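## Task

Grip one end of the white wire and raise it high above the crate; the highest point the arm can reach counts as high enough, and a low lift does not count. Before closing on the wire, the fingers must have been opened around it by at least a thumb's width, unless they were opened well away from the entire wire; closing on it otherwise may fail the run. If the crate tips halfway onto its side, the run fails. It is complete only when that end is held up over the table, the other arm is not touching the wire, and the wire touches nothing else higher than a finger's width above the crate rim. The black wire must stay in the crate with no part drawn out over a wall. The crate must be upright and wholly on the table, and neither gripper may hold anything except that wire end.

## Robot and tools

ROBOT AND FRAME. There are two six-joint arms, each with a two-finger parallel gripper. left_arm has its base near (+0.004, +0.266, +0.021) m and right_arm near (+0.004, -0.310, +0.015) m. The scene frame has its origin at table-top height, midway between the arms and a little behind the near table edge. +x points out over the table, +z points up, and left_arm is on the +y side. The words left and right name the arms only; they are not sides of an image. Joint ranges in rad, base to hand: waist -2.618 to 3.054, shoulder 0 to 3.142, elbow 0 to 3.142, wrist pitch -1.571 to 1.571, wrist yaw -1.571 to 1.571, wrist roll -2.094 to 2.094. The elbow never fully straightens.

GRIPPER FRAME. The fingers extend along the gripper's own +z axis and separate along its y axis. end_effector_position is the point between the finger pads, slightly under 1 cm back from the tips.

ROW FORMAT. Every motion command uses one flat list of 16 numbers covering both arms, even if only one moves. The order is left_arm x, y, z, qw, qx, qy, qz, opening, then the same eight for right_arm. x, y, z is an absolute target in metres, in the scene frame, for end_effector_position. qw..qz is an absolute target orientation, w first, in the scene frame. Opening runs from -1 (closed) to +1 (fully open, 0.087 m). To keep an orientation fixed, resend the same quaternion every time rather than copying the reported one, which drifts. To keep an arm still, resend the last reported position and quaternion with its desired opening.

execute_actions(actions): a list of up to 15 actions. Each action is a list of up to 15 rows, one per 1/30 s control step. Each action lasts 15 steps (0.5 s), and a short action repeats its last row. An empty list only returns state and images. If a target lies more than 0.6 m from a gripper's current position along any of that gripper's axes, the action is rejected for both arms. If the first action fails this check against the last reported state, or any action is malformed, nothing in the call runs. On every step the command is clipped to within 70 mm and 16 degrees of the measured pose. A far target therefore needs several actions. After an action, the arm goes only as far as its last clipped pose, so send the remainder next. Position takes priority over orientation when both cannot be met. Friction can leave the hand up to about 31 mm short, and very small moves may do nothing.

move(target, speed, blocking): target is one 16-number row as above, with absolute poses. Each gripper travels a straight line toward its pose; both paths finish together and take 0.5 to 10 s, stopping early at 10 s. speed is in m/s, from 0.002 to 0.5 (default 0.25); turning is capped at twice that value in rad/s, and rotation takes the shorter way. The opening is applied when the move starts. Moves ignore obstacles and the other arm. The hand lags, can wander, and can exceed speed, mostly near full reach. Faster contact strikes harder, and aiming further past a contact pushes harder. With blocking=false the result comes after 0.5 s while motion continues; call wait(0) to check, and call wait or stop before sending any new rows or moves. The result adds a "move:" line. Endings are done, off_target (not close to pose), moving, held (a check blocked the final step) or fault. If only one arm is named, the other finished at rest. limits=paced means the pose was clipped; limits=held means a check blocked steps en route, after which the arm may move much faster than speed. Each gripper's distance from its pose is also given.

wait(seconds): 0 to 10 s; arms hold their last command. It returns early if a running move ends. stop(): brakes a running move, needing more room at higher speed; the fingers keep moving. zoom_image(camera, region): camera is cam_high, cam_low, cam_left_wrist or cam_right_wrist. region is [x0, y0, x1, y1] in pixels of that camera's latest image, origin at top left, at most 504 by 504. read_manual(section): returns the licence texts only ("licences"). finished_scene(scene): ends the current scene, given by its number. The robot first holds your last command; this cannot be undone, and the result reports success.

RESULTS. Each result has a state line per arm (position in metres, quaternion wxyz, scene frame). Printed positions may be off, more so at long reach. "Hand target" lines show the pose each controller is now driving toward. A "pose unreachable" line means a clearance check changed or blocked the named arm's command. grip_measured is the finger opening on the command scale. The last Joint positions value is the opening in metres, with a fixed error of up to about 1 mm. To hold something, command about 0.02 below grip_measured; a smaller gap grips more lightly. Pads push about 20 N each, and a fast close can squeeze harder. Joint torques are total drive output, with offsets and noise, and are not zero in free air. MOTOR HOT appears at 75 °C. At 90 °C that arm stops for 10 s, and at 100 °C it goes limp and falls; these are OVER-TEMPERATURE FAULT lines. Images arrive in the order cam_high, cam_low, cam_left_wrist, cam_right_wrist, each 504x504; calibration is supplied per camera.

SEQUENCE. Find the wire end in the images. Open the fingers wide above it, descend gently, close to grip, then raise to the top of reach over the table. Keep the other arm clear, then call finished_scene.

AVOID. Closing on a wire without opening first, tipping the crate, dragging the other wire over a wall, and knocking anything off the table. Also avoid the arms colliding or pressing each other, and striking the bar and plate behind the bases (up to 3 cm above the table, with no warning). Avoid fast impacts, drops and slips. Loose objects may occasionally be nudged by something else.

Each tool is called as name(argument=value, ...) on one line, values as JSON.

## Session

execute_actions(actions=[])

Scene clock: 0.00 s.
left_arm: end_effector_position=(+0.4861, +0.4948, +0.1312) grip_measured=+1.000 end_effector_quat_wxyz=(+0.534, +0.305, +0.622, +0.485) | right_arm: end_effector_position=(+0.5558, -0.4125, +0.3725) grip_measured=+0.989 end_effector_quat_wxyz=(+0.689, -0.589, +0.322, -0.273)
Joint positions: left_arm=[0.387 2.124 0.811 1.358 0.132 1.193 0.087] | right_arm=[-0.505  1.944  1.532  0.754 -1.143 -1.106  0.087]
Joint velocities: left_arm=[-0.007  0.002  0.012  0.022 -0.051  0.022  0.   ] | right_arm=[-0.007 -0.002  0.002  0.051 -0.007  0.081 -0.001]
Joint torques (N m, as the arm reports them, + toward a larger angle): no reading
Motor temperatures (°C, as the motors report them): left_arm=[32 32 31 30 32 32] | right_arm=[33 33 32 32 33 31]
Hand target (left_arm): +0.486, +0.495, +0.131; +0.534, +0.305, +0.622, +0.485
Hand target (right_arm): +0.556, -0.413, +0.372; +0.689, -0.589, +0.322, -0.273

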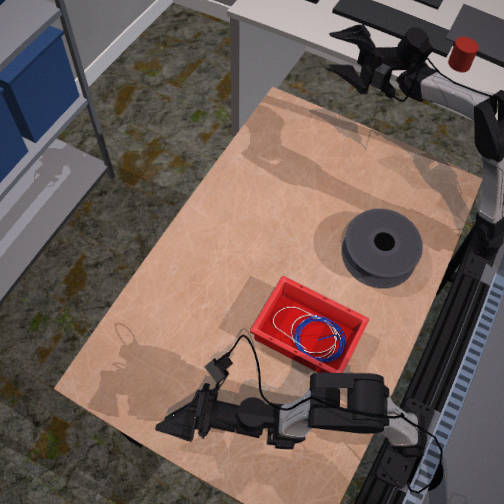

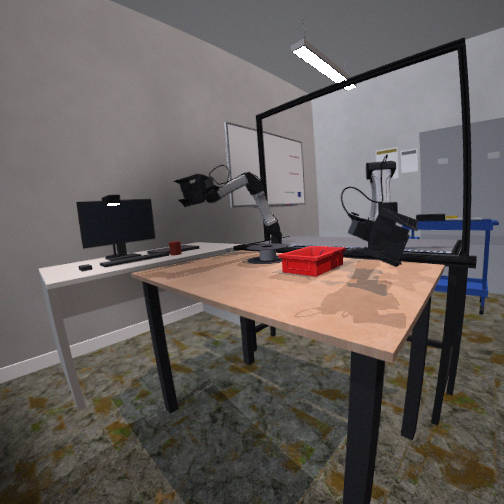

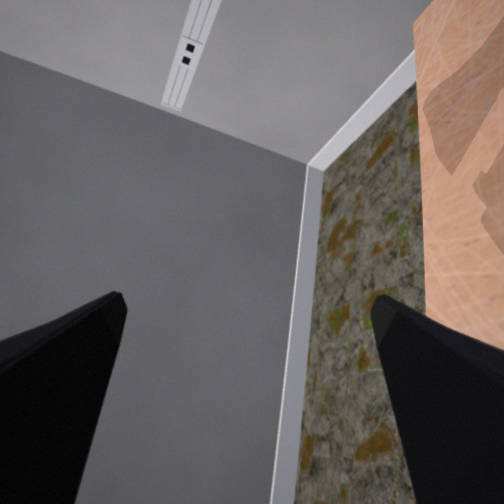

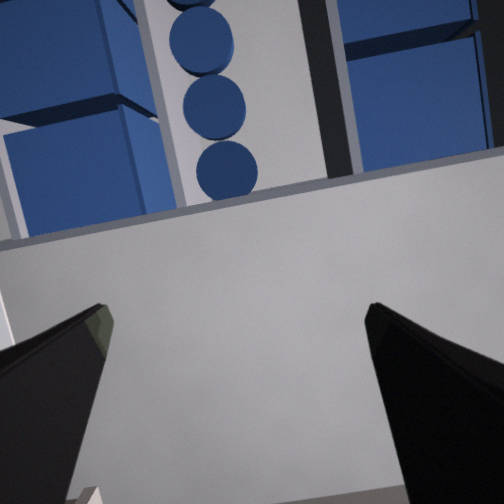

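move(target=[0.36,0.15,0.25,0,0,1,0,1,0.556,-0.413,0.372,0.689,-0.589,0.322,-0.273,1])

zoom_image(camera="cam_high", region=[230,260,390,390])

Scene clock: 8.93 s.
left_arm: end_effector_position=(+0.3587, +0.1517, +0.2381) grip_measured=+1.000 end_effector_quat_wxyz=(+0.110, +0.004, +0.993, -0.043) | right_arm: end_effector_position=(+0.5558, -0.4125, +0.3725) grip_measured=+0.989 end_effector_quat_wxyz=(+0.689, -0.589, +0.322, -0.273)
Joint positions: left_arm=[-0.305  1.991  2.219 -1.563  0.015 -0.271  0.087] | right_arm=[-0.505  1.944  1.532  0.754 -1.143 -1.106  0.087]
Joint velocities: left_arm=[-0.012 -0.012 -0.007 -0.037 -0.081  0.007  0.   ] | right_arm=[-0.022 -0.027 -0.002  0.022  0.066 -0.081 -0.001]
Joint torques (N m, as the arm reports them, + toward a larger angle): left_arm=[  0.   -12.53   7.99   0.58   0.04   0.01] | right_arm=[-0.11 -9.03  5.89  1.38  0.15  0.13]
Motor temperatures (°C, as the motors report them): left_arm=[32 35 32 32 32 32] | right_arm=[33 36 34 33 33 31]
Hand target (left_arm): +0.356, +0.149, +0.248; +0.121, +0.002, +0.991, -0.052
Hand target (right_arm): +0.556, -0.413, +0.372; +0.689, -0.589, +0.322, -0.273
Off the commanded pose (left_arm): 0.012 m, 14 deg.
Off the commanded pose (right_arm): 0.001 m, 0 deg.
joint sent to its limit (left arm) — the command would take joint 4 (wrist pitch) past its lower limit, so that joint was sent only as far as its limit.
move: off_target (left_arm)
camera_calibration (this result's frames):
cam_left_wrist: T_world_to_cam=[[-0.00526983, -0.99616, 0.087387, 0.131658], [-0.797473, 0.0569113, 0.600664, 0.155117], [-0.603331, -0.0665234, -0.794711, 0.553439], [0, 0, 0, 1]] pos_world=[0.458303, 0.159141, 0.335146]

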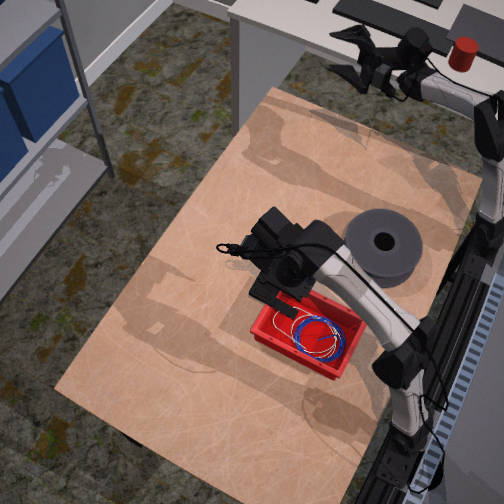

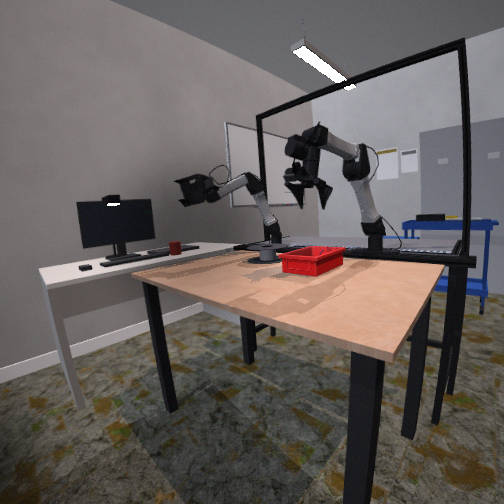

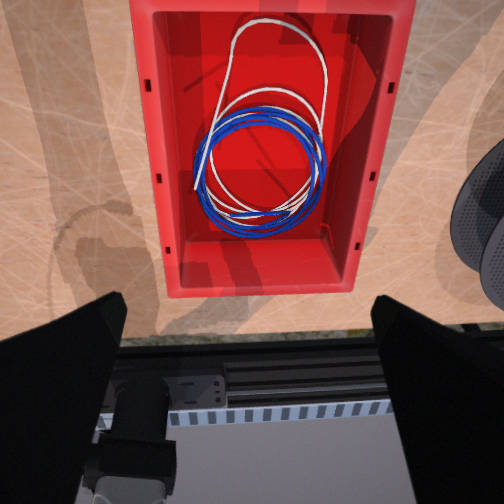

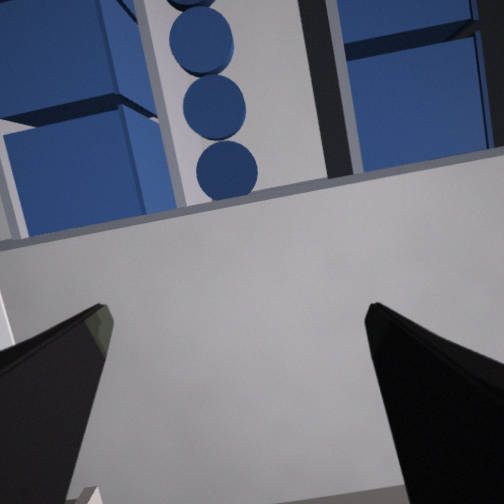

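Region (230, 260, 390, 390) of cam_high's 504x504 image, scaled by 3.150, with more detail than that image has; it fills the top 410 rows of this view, and the rest is white.

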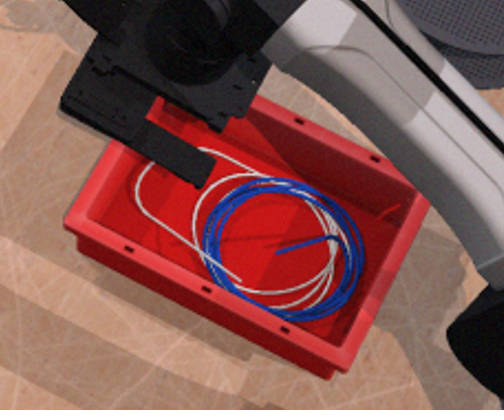

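move(target=[0.39,0.175,0.12,0,0,1,0,-0.2,0.556,-0.413,0.372,0.689,-0.589,0.322,-0.273,1])

Scene clock: 14.67 s.
left_arm: end_effector_position=(+0.3835, +0.1724, +0.1145) grip_measured=-0.200 end_effector_quat_wxyz=(-0.017, -0.002, +1.000, -0.002) | right_arm: end_effector_position=(+0.5558, -0.4125, +0.3725) grip_measured=+0.989 end_effector_quat_wxyz=(+0.689, -0.589, +0.322, -0.273)
Joint positions: left_arm=[-0.245  2.26   2.116 -1.459  0.004 -0.221  0.035] | right_arm=[-0.505  1.944  1.532  0.754 -1.143 -1.106  0.087]
Joint velocities: left_arm=[ 0.002 -0.012 -0.007 -0.007 -0.066  0.022 -0.   ] | right_arm=[-0.007 -0.002  0.002 -0.037 -0.037 -0.051 -0.   ]
Joint torques (N m, as the arm reports them, + toward a larger angle): left_arm=[  0.72 -14.26   7.84   0.33  -0.12   0.13] | right_arm=[-0.08 -9.05  5.82  1.39  0.13  0.12]
Motor temperatures (°C, as the motors report them): left_arm=[32 38 33 32 32 32] | right_arm=[33 37 35 33 33 31]
Hand target (left_arm): +0.390, +0.175, +0.119; -0.000, -0.001, +1.000, -0.001
Hand target (right_arm): +0.556, -0.413, +0.372; +0.689, -0.589, +0.322, -0.273
Off the commanded pose (left_arm): 0.009 m, 2 deg.
Off the commanded pose (right_arm): 0.001 m, 0 deg.
move: done
camera_calibration (this result's frames):
cam_left_wrist: T_world_to_cam=[[0.0156853, -0.999868, 0.00424041, 0.165323], [-0.619303, -0.00638552, 0.785126, 0.169418], [-0.784995, -0.014941, -0.619322, 0.512256], [0, 0, 0, 1]] pos_world=[0.504446, 0.174036, 0.183535]

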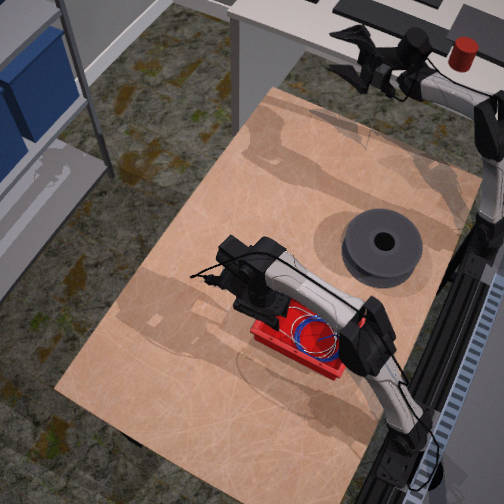

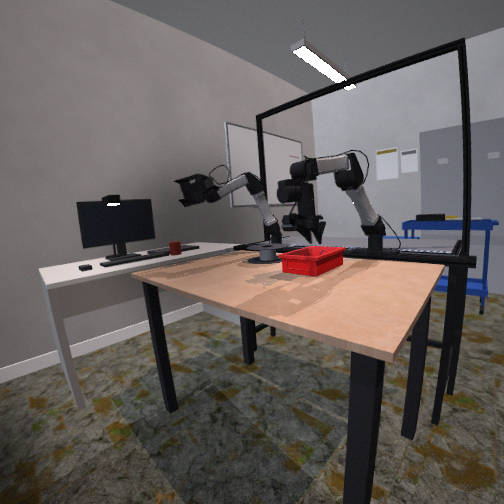

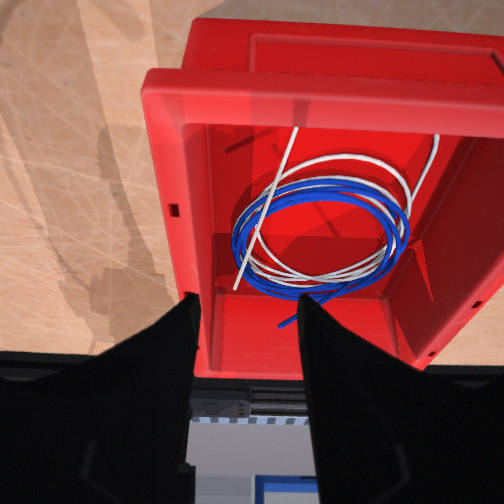

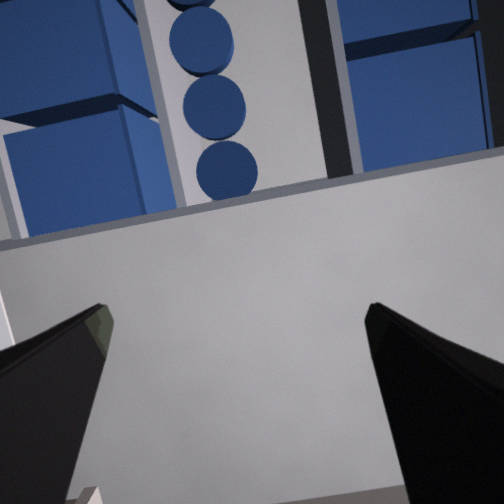

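move(target=[0.318,0.175,0.09,0,0,1,0,-0.2,0.556,-0.413,0.372,0.689,-0.589,0.322,-0.273,1])

move(target=[0.322,0.175,0.05,0,0,1,0,-0.2,0.556,-0.413,0.372,0.689,-0.589,0.322,-0.273,1], speed=0.05)

Scene clock: 18.80 s.
left_arm: end_effector_position=(+0.3192, +0.1767, +0.0882) grip_measured=-0.200 end_effector_quat_wxyz=(-0.011, -0.001, +1.000, -0.001) | right_arm: end_effector_position=(+0.5558, -0.4125, +0.3725) grip_measured=+0.989 end_effector_quat_wxyz=(+0.689, -0.589, +0.322, -0.273)
Joint positions: left_arm=[-0.272  1.974  1.571 -1.188  0.001 -0.247  0.035] | right_arm=[-0.505  1.944  1.532  0.754 -1.143 -1.106  0.087]
Joint velocities: left_arm=[-0.017  0.002 -0.002  0.007 -0.037 -0.022  0.   ] | right_arm=[-0.027 -0.007  0.007  0.007 -0.037  0.022 -0.001]
Joint torques (N m, as the arm reports them, + toward a larger angle): left_arm=[ -0.44 -12.98   5.48   0.31  -0.1    0.02] | right_arm=[-0.09 -9.05  5.72  1.39  0.13  0.12]
Motor temperatures (°C, as the motors report them): left_arm=[32 40 34 31 32 32] | right_arm=[33 38 35 33 33 31]
Hand target (left_arm): +0.319, +0.175, +0.091; -0.000, +0.000, +1.000, -0.000
Hand target (right_arm): +0.556, -0.413, +0.372; +0.689, -0.589, +0.322, -0.273
Off the commanded pose (left_arm): 0.003 m, 1 deg.
Off the commanded pose (right_arm): 0.001 m, 0 deg.
move: done
camera_calibration (this result's frames):
cam_left_wrist: T_world_to_cam=[[0.0144921, -0.999889, 0.00357398, 0.171171], [-0.629228, -0.00634187, 0.777195, 0.154158], [-0.777086, -0.013512, -0.62925, 0.443596], [0, 0, 0, 1]] pos_world=[0.439232, 0.178124, 0.15871]

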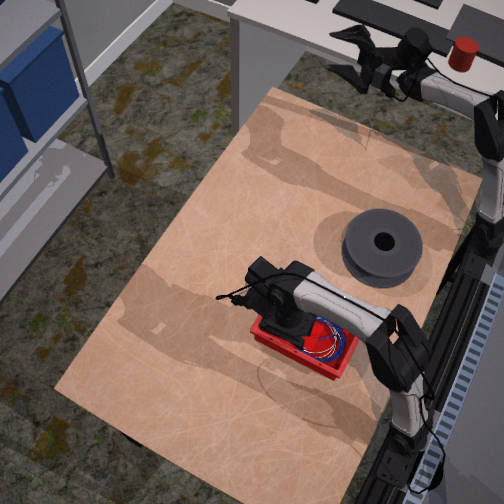

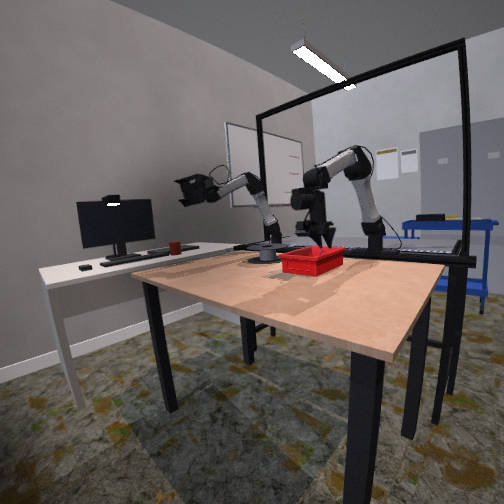

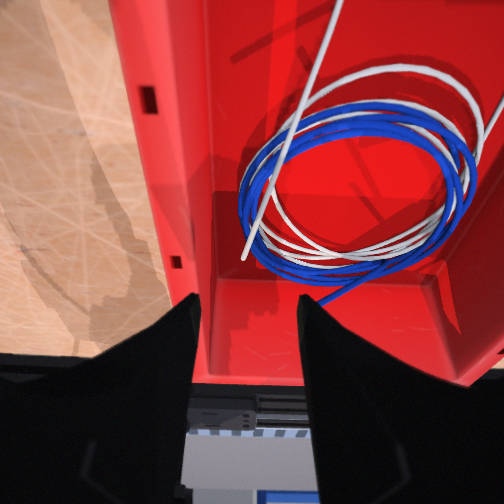

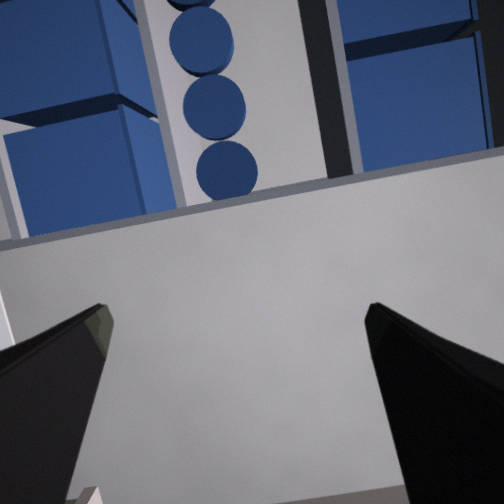

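Scene clock: 19.97 s.
left_arm: end_effector_position=(+0.3238, +0.1751, +0.0586) grip_measured=-0.200 end_effector_quat_wxyz=(+0.004, -0.001, +1.000, -0.006) | right_arm: end_effector_position=(+0.5558, -0.4125, +0.3725) grip_measured=+0.989 end_effector_quat_wxyz=(+0.689, -0.589, +0.322, -0.273)
Joint positions: left_arm=[-0.272  1.986  1.473 -1.046  0.001 -0.248  0.035] | right_arm=[-0.505  1.944  1.532  0.754 -1.143 -1.106  0.087]
Joint velocities: left_arm=[ 0.002 -0.002 -0.002  0.007  0.037  0.037 -0.001] | right_arm=[-0.002  0.022  0.017 -0.037  0.051  0.095  0.   ]
Joint torques (N m, as the arm reports them, + toward a larger angle): left_arm=[-0.26 -9.47  5.43  0.43 -0.16  0.04] | right_arm=[-0.05 -9.1   5.83  1.39  0.15  0.09]
Motor temperatures (°C, as the motors report them): left_arm=[32 40 34 31 32 32] | right_arm=[33 39 35 34 33 31]
Hand target (left_arm): +0.322, +0.175, +0.050; -0.000, +0.000, +1.000, +0.000
Hand target (right_arm): +0.556, -0.413, +0.372; +0.689, -0.589, +0.322, -0.273
Off the commanded pose (left_arm): 0.009 m, 1 deg.
Off the commanded pose (right_arm): 0.001 m, 0 deg.
move: done
camera_calibration (this result's frames):
cam_left_wrist: T_world_to_cam=[[0.0152539, -0.999805, 0.0125439, 0.168866], [-0.652932, -0.000458909, 0.757416, 0.187866], [-0.757263, -0.0197438, -0.652812, 0.424586], [0, 0, 0, 1]] pos_world=[0.441611, 0.177303, 0.132764]

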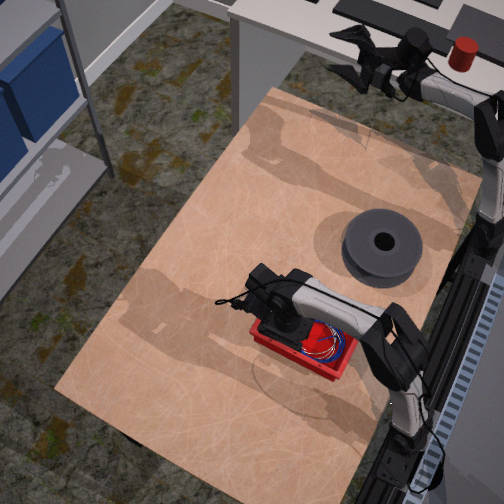

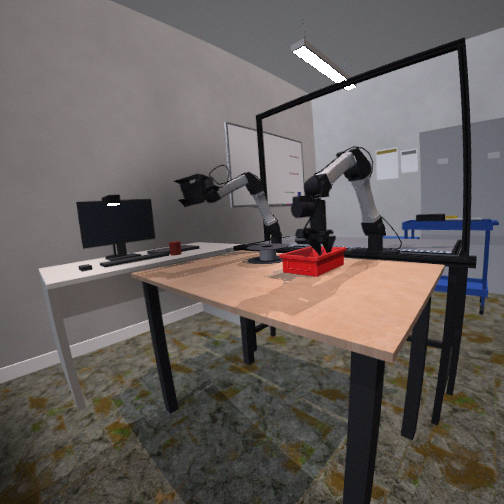

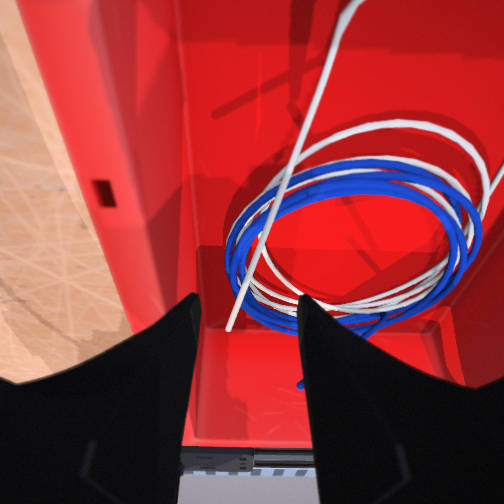

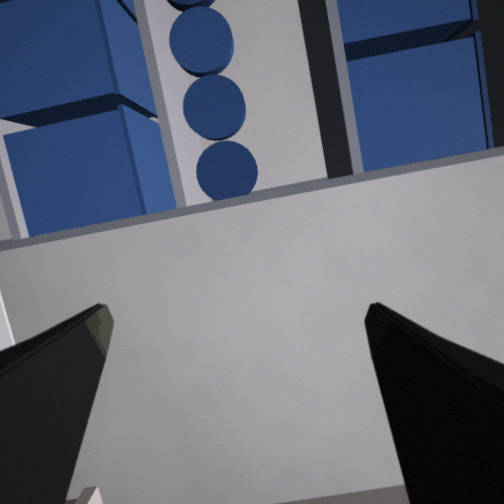

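move(target=[0.312,0.176,0.043,0,0,0.99,0.13,-0.4,0.556,-0.413,0.372,0.689,-0.589,0.322,-0.273,1], speed=0.05)

Scene clock: 25.87 s.
left_arm: end_effector_position=(+0.3108, +0.1776, +0.0432) grip_measured=-0.400 end_effector_quat_wxyz=(-0.002, -0.002, +0.992, +0.123) | right_arm: end_effector_position=(+0.5558, -0.4125, +0.3725) grip_measured=+0.989 end_effector_quat_wxyz=(+0.689, -0.589, +0.322, -0.273)
Joint positions: left_arm=[-0.389  2.047  1.473 -1.089 -0.236 -0.378  0.026] | right_arm=[-0.505  1.944  1.532  0.754 -1.143 -1.106  0.087]
Joint velocities: left_arm=[ 0.007 -0.002 -0.017 -0.022 -0.081 -0.007  0.   ] | right_arm=[-0.012 -0.027  0.007 -0.022  0.037 -0.022  0.   ]
Joint torques (N m, as the arm reports them, + toward a larger angle): left_arm=[-0.59 -9.75  7.78 -0.02 -0.31 -0.04] | right_arm=[-0.05 -9.08  5.86  1.39  0.14  0.11]
Motor temperatures (°C, as the motors report them): left_arm=[32 41 34 31 32 32] | right_arm=[33 40 36 34 33 31]
Hand target (left_arm): +0.312, +0.176, +0.043; -0.003, -0.000, +0.992, +0.130
Hand target (right_arm): +0.556, -0.413, +0.372; +0.689, -0.589, +0.322, -0.273
Off the commanded pose (left_arm): 0.002 m, 1 deg.
Off the commanded pose (right_arm): 0.001 m, 0 deg.
move: done
camera_calibration (this result's frames):
cam_left_wrist: T_world_to_cam=[[0.0168421, -0.969911, -0.242878, 0.177017], [-0.643518, -0.196429, 0.739798, 0.223676], [-0.765246, 0.143836, -0.627463, 0.377082], [0, 0, 0, 1]] pos_world=[0.429519, 0.161389, 0.114123]

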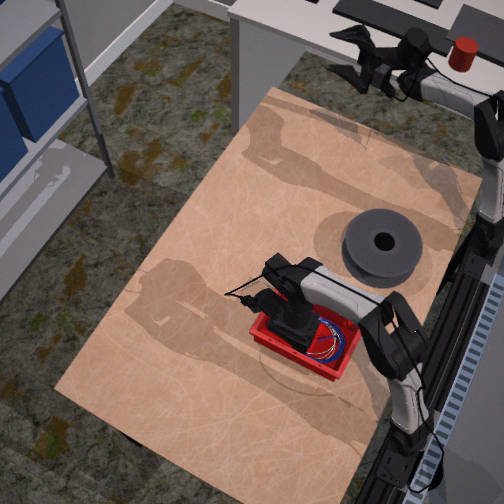

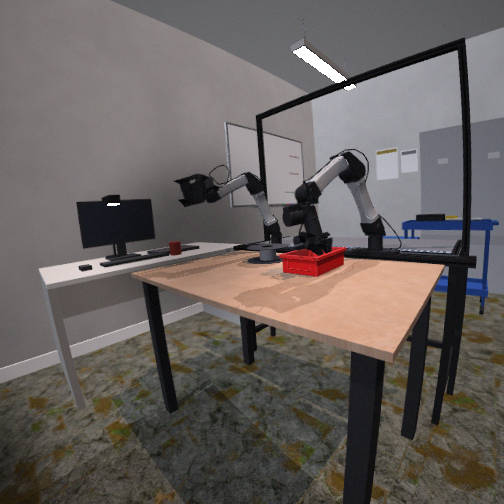

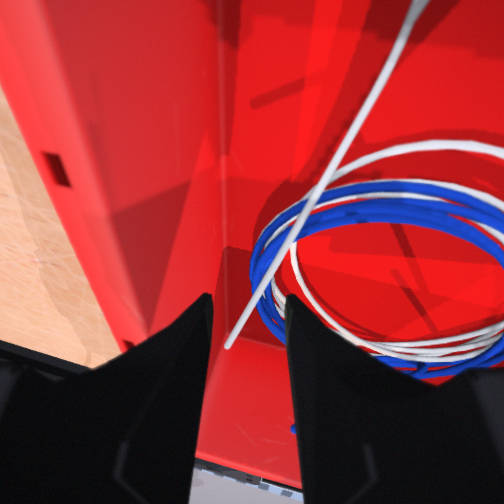

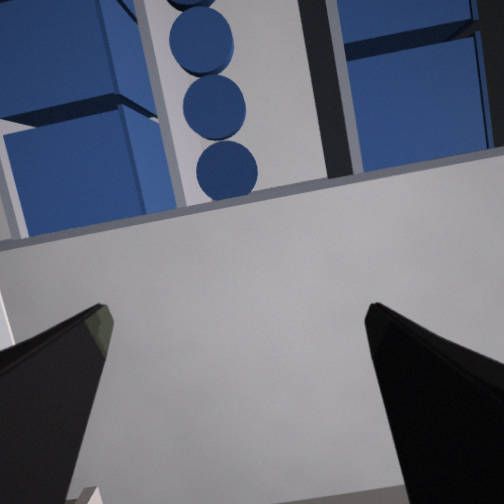

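Tip moved less than expected, so it's a bit lower/farther.

move(target=[0.303,0.178,0.034,0,0,0.99,0.13,-0.4,0.556,-0.413,0.372,0.689,-0.589,0.322,-0.273,1], speed=0.03)

move(target=[0.303,0.178,0.034,0,0,0.99,0.13,-1,0.556,-0.413,0.372,0.689,-0.589,0.322,-0.273,1])

move(target=[0.33,0.15,0.15,0.1,0,0.99,0,-1,0.556,-0.413,0.372,0.689,-0.589,0.322,-0.273,1], speed=0.08)

Scene clock: 29.30 s.
left_arm: end_effector_position=(+0.3039, +0.1808, +0.0346) grip_measured=-0.400 end_effector_quat_wxyz=(-0.008, -0.003, +0.992, +0.128) | right_arm: end_effector_position=(+0.5558, -0.4125, +0.3725) grip_measured=+0.989 end_effector_quat_wxyz=(+0.689, -0.589, +0.322, -0.273)
Joint positions: left_arm=[-0.389  2.047  1.431 -1.065 -0.241 -0.382  0.026] | right_arm=[-0.505  1.944  1.532  0.754 -1.143 -1.106  0.087]
Joint velocities: left_arm=[-0.002  0.007 -0.017 -0.007  0.007 -0.007  0.   ] | right_arm=[ 0.007 -0.012 -0.002 -0.007  0.007  0.022 -0.001]
Joint torques (N m, as the arm reports them, + toward a larger angle): left_arm=[ -0.85 -12.01   5.03   0.16  -0.28  -0.01] | right_arm=[-0.17 -9.07  5.91  1.41  0.12  0.1 ]
Motor temperatures (°C, as the motors report them): left_arm=[32 41 34 31 32 32] | right_arm=[33 41 36 34 33 31]
Hand target (left_arm): +0.303, +0.178, +0.034; -0.001, -0.000, +0.991, +0.130
Hand target (right_arm): +0.556, -0.413, +0.372; +0.689, -0.589, +0.322, -0.273
Off the commanded pose (left_arm): 0.003 m, 1 deg.
Off the commanded pose (right_arm): 0.001 m, 0 deg.
move: done
camera_calibration (this result's frames):
cam_left_wrist: T_world_to_cam=[[0.0166004, -0.967409, -0.252675, 0.178091], [-0.633026, -0.205781, 0.746278, 0.224487], [-0.773952, 0.147562, -0.615811, 0.367475], [0, 0, 0, 1]] pos_world=[0.423558, 0.164257, 0.103765]

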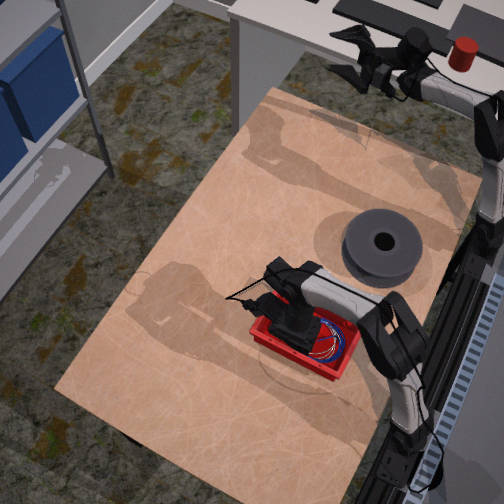

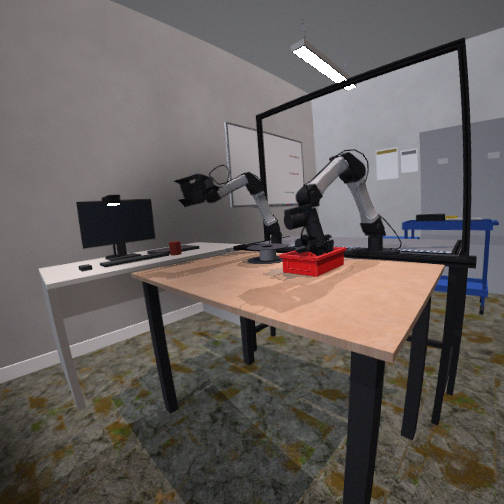

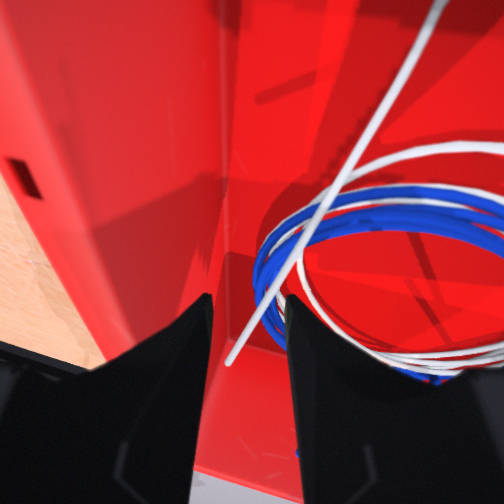

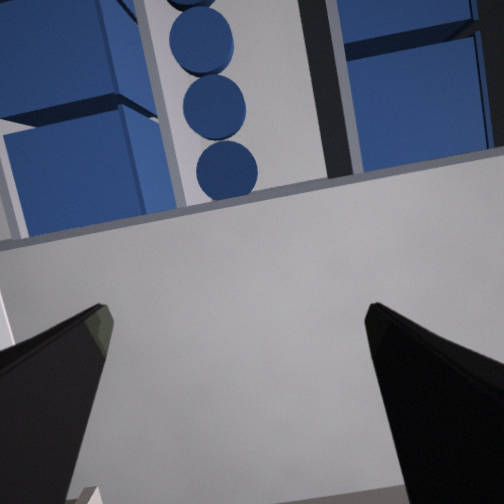

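Scene clock: 30.00 s.
left_arm: end_effector_position=(+0.3046, +0.1806, +0.0344) grip_measured=-0.970 end_effector_quat_wxyz=(-0.007, -0.004, +0.992, +0.127) | right_arm: end_effector_position=(+0.5558, -0.4125, +0.3725) grip_measured=+0.989 end_effector_quat_wxyz=(+0.689, -0.589, +0.322, -0.273)
Joint positions: left_arm=[-0.389  2.047  1.431 -1.062 -0.241 -0.382  0.001] | right_arm=[-0.505  1.944  1.532  0.754 -1.143 -1.106  0.087]
Joint velocities: left_arm=[ 0.007  0.002  0.012 -0.037 -0.022  0.007 -0.001] | right_arm=[ 0.012 -0.002 -0.017 -0.022  0.037 -0.066 -0.   ]
Joint torques (N m, as the arm reports them, + toward a larger angle): left_arm=[ -0.87 -12.     5.02   0.19  -0.29   0.  ] | right_arm=[-0.16 -9.18  5.89  1.39  0.11  0.08]
Motor temperatures (°C, as the motors report them): left_arm=[32 41 34 31 32 32] | right_arm=[33 41 37 34 33 31]
Hand target (left_arm): +0.303, +0.178, +0.034; -0.000, +0.000, +0.991, +0.130
Hand target (right_arm): +0.556, -0.413, +0.372; +0.689, -0.589, +0.322, -0.273
Off the commanded pose (left_arm): 0.003 m, 1 deg.
Off the commanded pose (right_arm): 0.001 m, 0 deg.
move: done
camera_calibration (this result's frames):
cam_left_wrist: T_world_to_cam=[[0.0177186, -0.967584, -0.251926, 0.177486], [-0.635254, -0.205468, 0.74447, 0.225724], [-0.7721, 0.146846, -0.618302, 0.367594], [0, 0, 0, 1]] pos_world=[0.424066, 0.164132, 0.103953]

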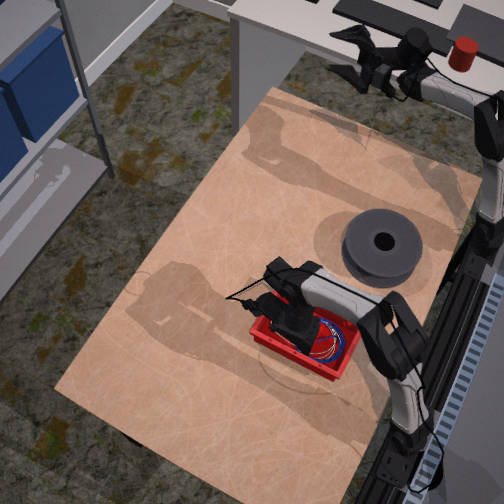

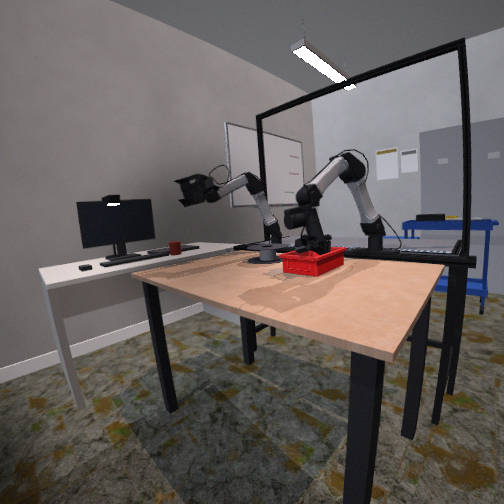

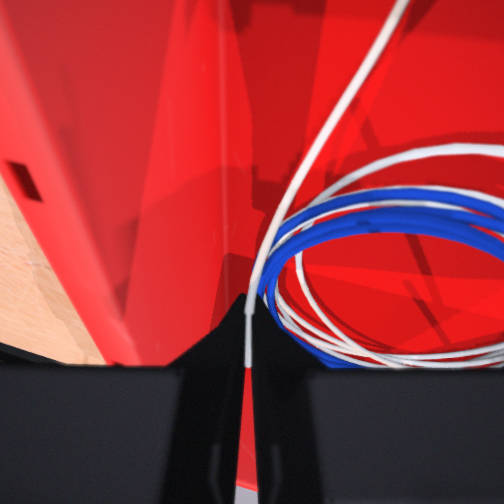

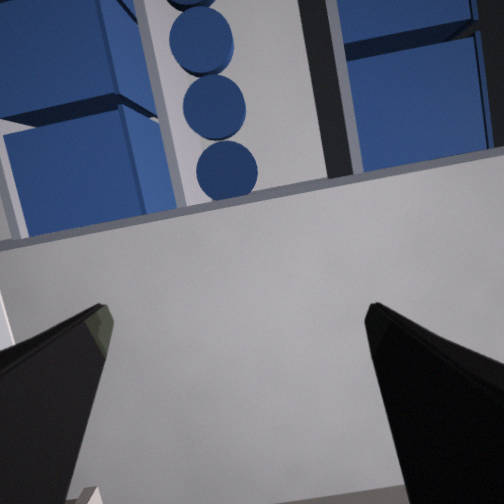

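Scene clock: 32.43 s.
left_arm: end_effector_position=(+0.3262, +0.1489, +0.1392) grip_measured=-0.970 end_effector_quat_wxyz=(+0.089, +0.004, +0.996, +0.010) | right_arm: end_effector_position=(+0.5558, -0.4125, +0.3725) grip_measured=+0.989 end_effector_quat_wxyz=(+0.689, -0.589, +0.322, -0.273)
Joint positions: left_arm=[-0.382  1.835  1.604 -1.179 -0.088 -0.34   0.001] | right_arm=[-0.505  1.944  1.532  0.754 -1.143 -1.106  0.087]
Joint velocities: left_arm=[-0.012 -0.017  0.002 -0.022  0.051 -0.022 -0.   ] | right_arm=[ 0.007 -0.007 -0.022 -0.022 -0.022 -0.037 -0.001]
Joint torques (N m, as the arm reports them, + toward a larger angle): left_arm=[  0.95 -11.73   9.19   0.44  -0.03   0.14] | right_arm=[-0.09 -9.11  5.91  1.39  0.14  0.09]
Motor temperatures (°C, as the motors report them): left_arm=[32 42 34 31 32 32] | right_arm=[33 41 37 34 33 31]
Hand target (left_arm): +0.329, +0.150, +0.151; +0.103, +0.002, +0.995, +0.002
Hand target (right_arm): +0.556, -0.413, +0.372; +0.689, -0.589, +0.322, -0.273
Off the commanded pose (left_arm): 0.011 m, 2 deg.
Off the commanded pose (right_arm): 0.001 m, 0 deg.
move: off_target (left_arm)
camera_calibration (this result's frames):
cam_left_wrist: T_world_to_cam=[[0.00663825, -0.999812, -0.0181983, 0.14873], [-0.771842, -0.0166936, 0.635596, 0.186484], [-0.63578, 0.00982695, -0.771808, 0.451044], [0, 0, 0, 1]] pos_world=[0.429713, 0.147383, 0.232297]

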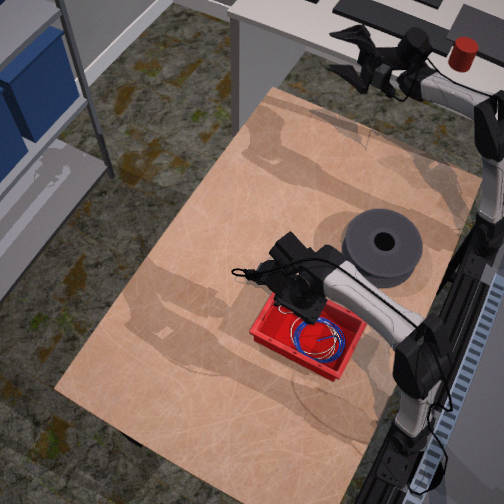

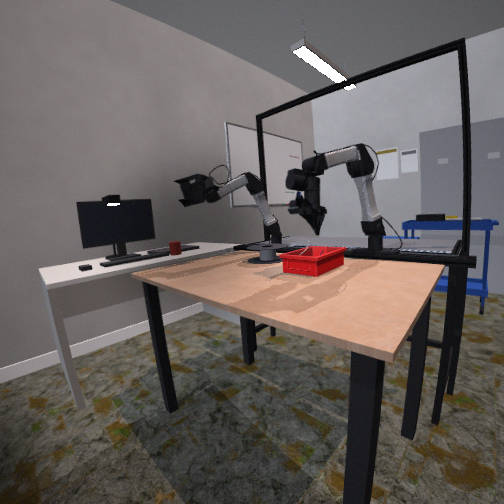

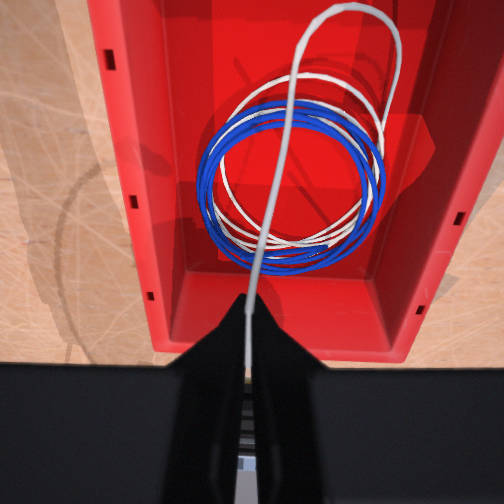

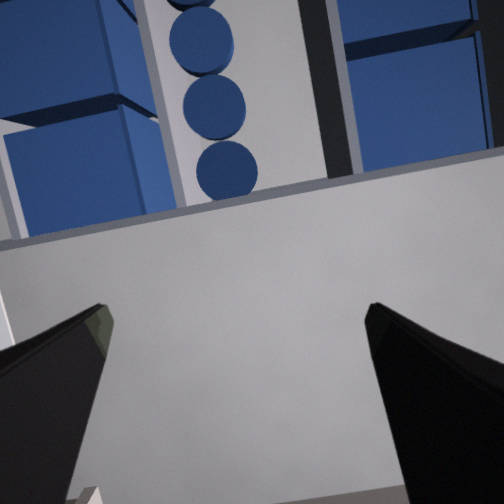

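move(target=[0.35,0.14,0.40,0.47,0.557,0.663,0.171,-1,0.556,-0.413,0.372,0.689,-0.589,0.322,-0.273,1], speed=0.08)

zoom_image(camera="cam_low", region=[220,100,420,300])

Scene clock: 47.50 s.
left_arm: end_effector_position=(+0.3489, +0.1369, +0.3821) grip_measured=-0.971 end_effector_quat_wxyz=(+0.440, +0.570, +0.672, +0.174) | right_arm: end_effector_position=(+0.5558, -0.4125, +0.3725) grip_measured=+0.989 end_effector_quat_wxyz=(+0.689, -0.589, +0.322, -0.273)
Joint positions: left_arm=[-0.572  1.375  1.737 -0.958 -0.184  0.965  0.001] | right_arm=[-0.505  1.944  1.532  0.754 -1.143 -1.106  0.087]
Joint velocities: left_arm=[-0.002 -0.017 -0.007 -0.051 -0.051  0.022 -0.001] | right_arm=[ 0.002 -0.007  0.002  0.007 -0.037 -0.037  0.   ]
Joint torques (N m, as the arm reports them, + toward a larger angle): left_arm=[ 1.1  -6.87  9.3   1.73  0.06  0.08] | right_arm=[-0.03 -9.18  5.83  1.39  0.16  0.12]
Motor temperatures (°C, as the motors report them): left_arm=[32 44 37 33 32 32] | right_arm=[33 43 38 35 33 31]
Hand target (left_arm): +0.348, +0.140, +0.402; +0.468, +0.559, +0.661, +0.178
Hand target (right_arm): +0.556, -0.413, +0.372; +0.689, -0.589, +0.322, -0.273
Off the commanded pose (left_arm): 0.018 m, 4 deg.
Off the commanded pose (right_arm): 0.001 m, 0 deg.
move: off_target (left_arm)
camera_calibration (this result's frames):
cam_left_wrist: T_world_to_cam=[[-0.614364, -0.300822, -0.729427, 0.533762], [-0.582542, 0.796455, 0.162184, 0.0529936], [0.532168, 0.524562, -0.664555, 0.134124], [0, 0, 0, 1]] pos_world=[0.287418, 0.048004, 0.469878]

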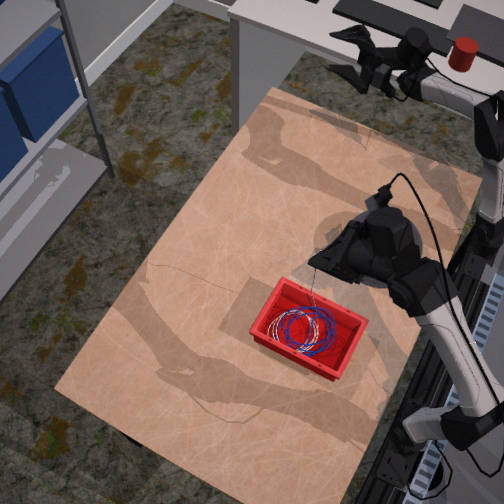

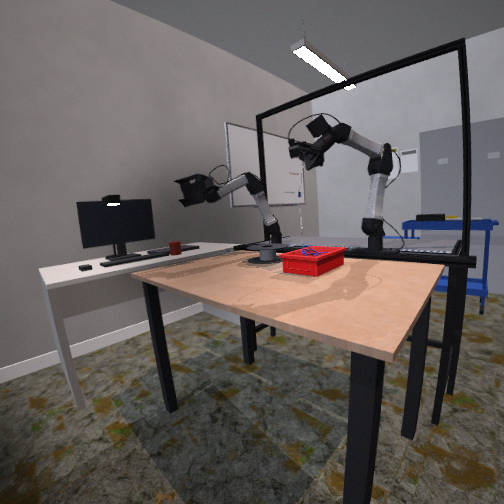

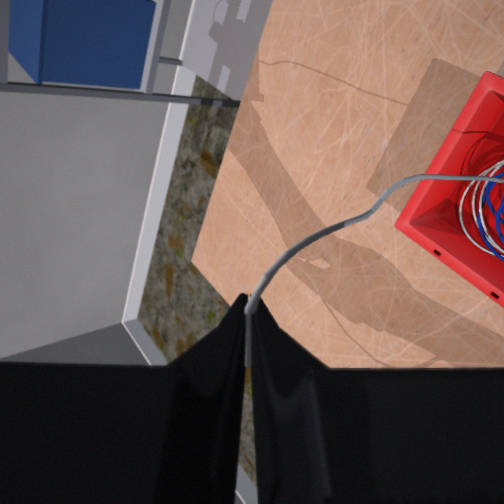

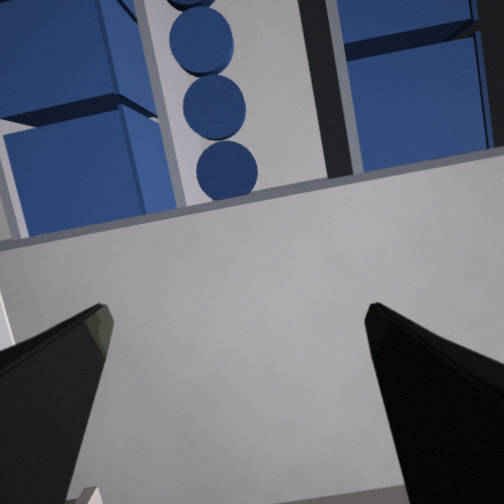

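Region (220, 100, 420, 300) of cam_low's 504x504 image, scaled by 2.520, with more detail than that image has.

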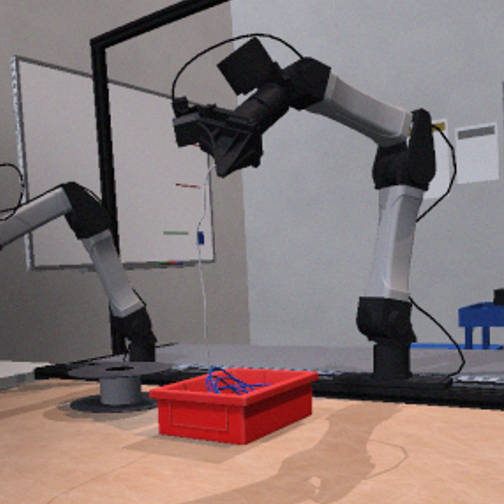

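Blue is lifting a bit; continue.

move(target=[0.35,0.15,0.54,0.53,0.55,0.48,0.38,-1,0.556,-0.413,0.372,0.689,-0.589,0.322,-0.273,1], speed=0.06)

zoom_image(camera="cam_high", region=[230,250,390,390])

Scene clock: 56.57 s.
left_arm: end_effector_position=(+0.3604, +0.1446, +0.5157) grip_measured=-0.971 end_effector_quat_wxyz=(+0.512, +0.583, +0.501, +0.383) | right_arm: end_effector_position=(+0.5558, -0.4125, +0.3725) grip_measured=+0.989 end_effector_quat_wxyz=(+0.689, -0.589, +0.322, -0.273)
Joint positions: left_arm=[-0.651  1.349  1.859 -0.707 -0.4    1.432  0.001] | right_arm=[-0.505  1.944  1.532  0.754 -1.143 -1.106  0.087]
Joint velocities: left_arm=[-0.002 -0.002 -0.017  0.022 -0.051 -0.066 -0.   ] | right_arm=[-0.007  0.002 -0.002 -0.022  0.007 -0.022 -0.   ]
Joint torques (N m, as the arm reports them, + toward a larger angle): left_arm=[-0.47 -6.92  8.85  1.89 -0.13  0.06] | right_arm=[-0.02 -9.06  5.87  1.4   0.13  0.1 ]
Motor temperatures (°C, as the motors report them): left_arm=[32 43 37 35 32 32] | right_arm=[33 45 39 35 33 31]
Hand target (left_arm): +0.349, +0.151, +0.540; +0.539, +0.562, +0.491, +0.391
Hand target (right_arm): +0.556, -0.413, +0.372; +0.689, -0.589, +0.322, -0.273
Off the commanded pose (left_arm): 0.027 m, 4 deg.
Off the commanded pose (right_arm): 0.001 m, 0 deg.
move: off_target (left_arm)
camera_calibration (this result's frames):
cam_left_wrist: T_world_to_cam=[[-0.195161, -0.0392917, -0.979984, 0.580909], [-0.601805, 0.793778, 0.0880218, 0.0774795], [0.774431, 0.606937, -0.17856, -0.137084], [0, 0, 0, 1]] pos_world=[0.266161, 0.0445251, 0.537984]

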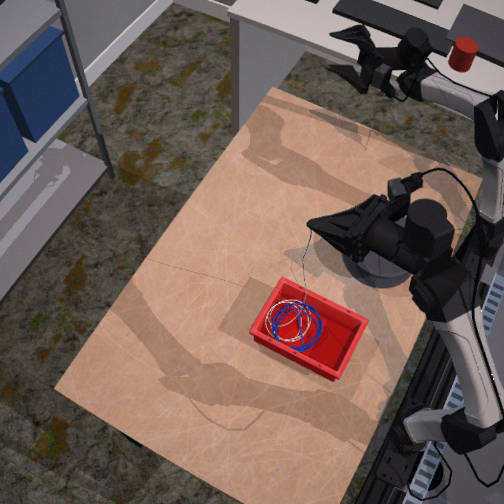

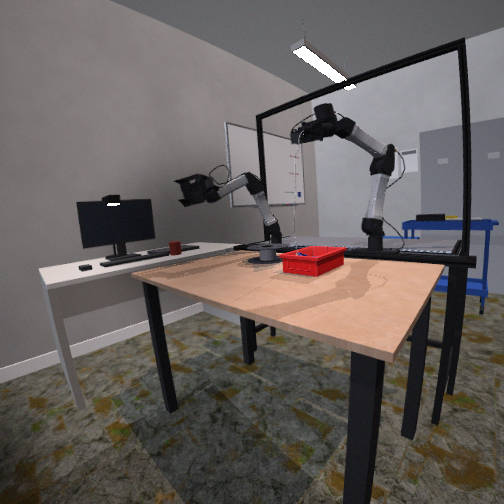

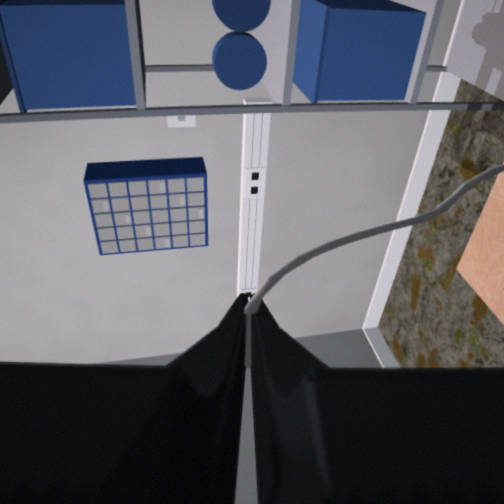

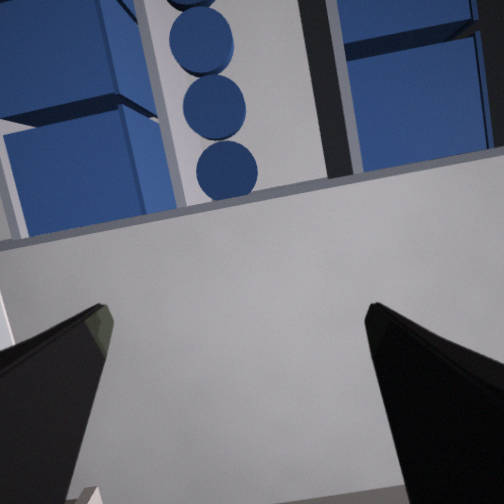

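Region (230, 250, 390, 390) of cam_high's 504x504 image, scaled by 3.150, with more detail than that image has; it fills the top 441 rows of this view, and the rest is white.

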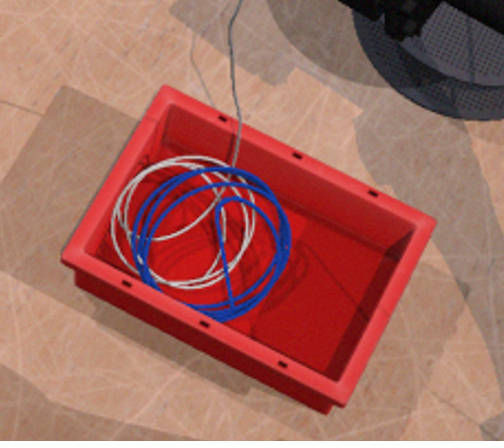

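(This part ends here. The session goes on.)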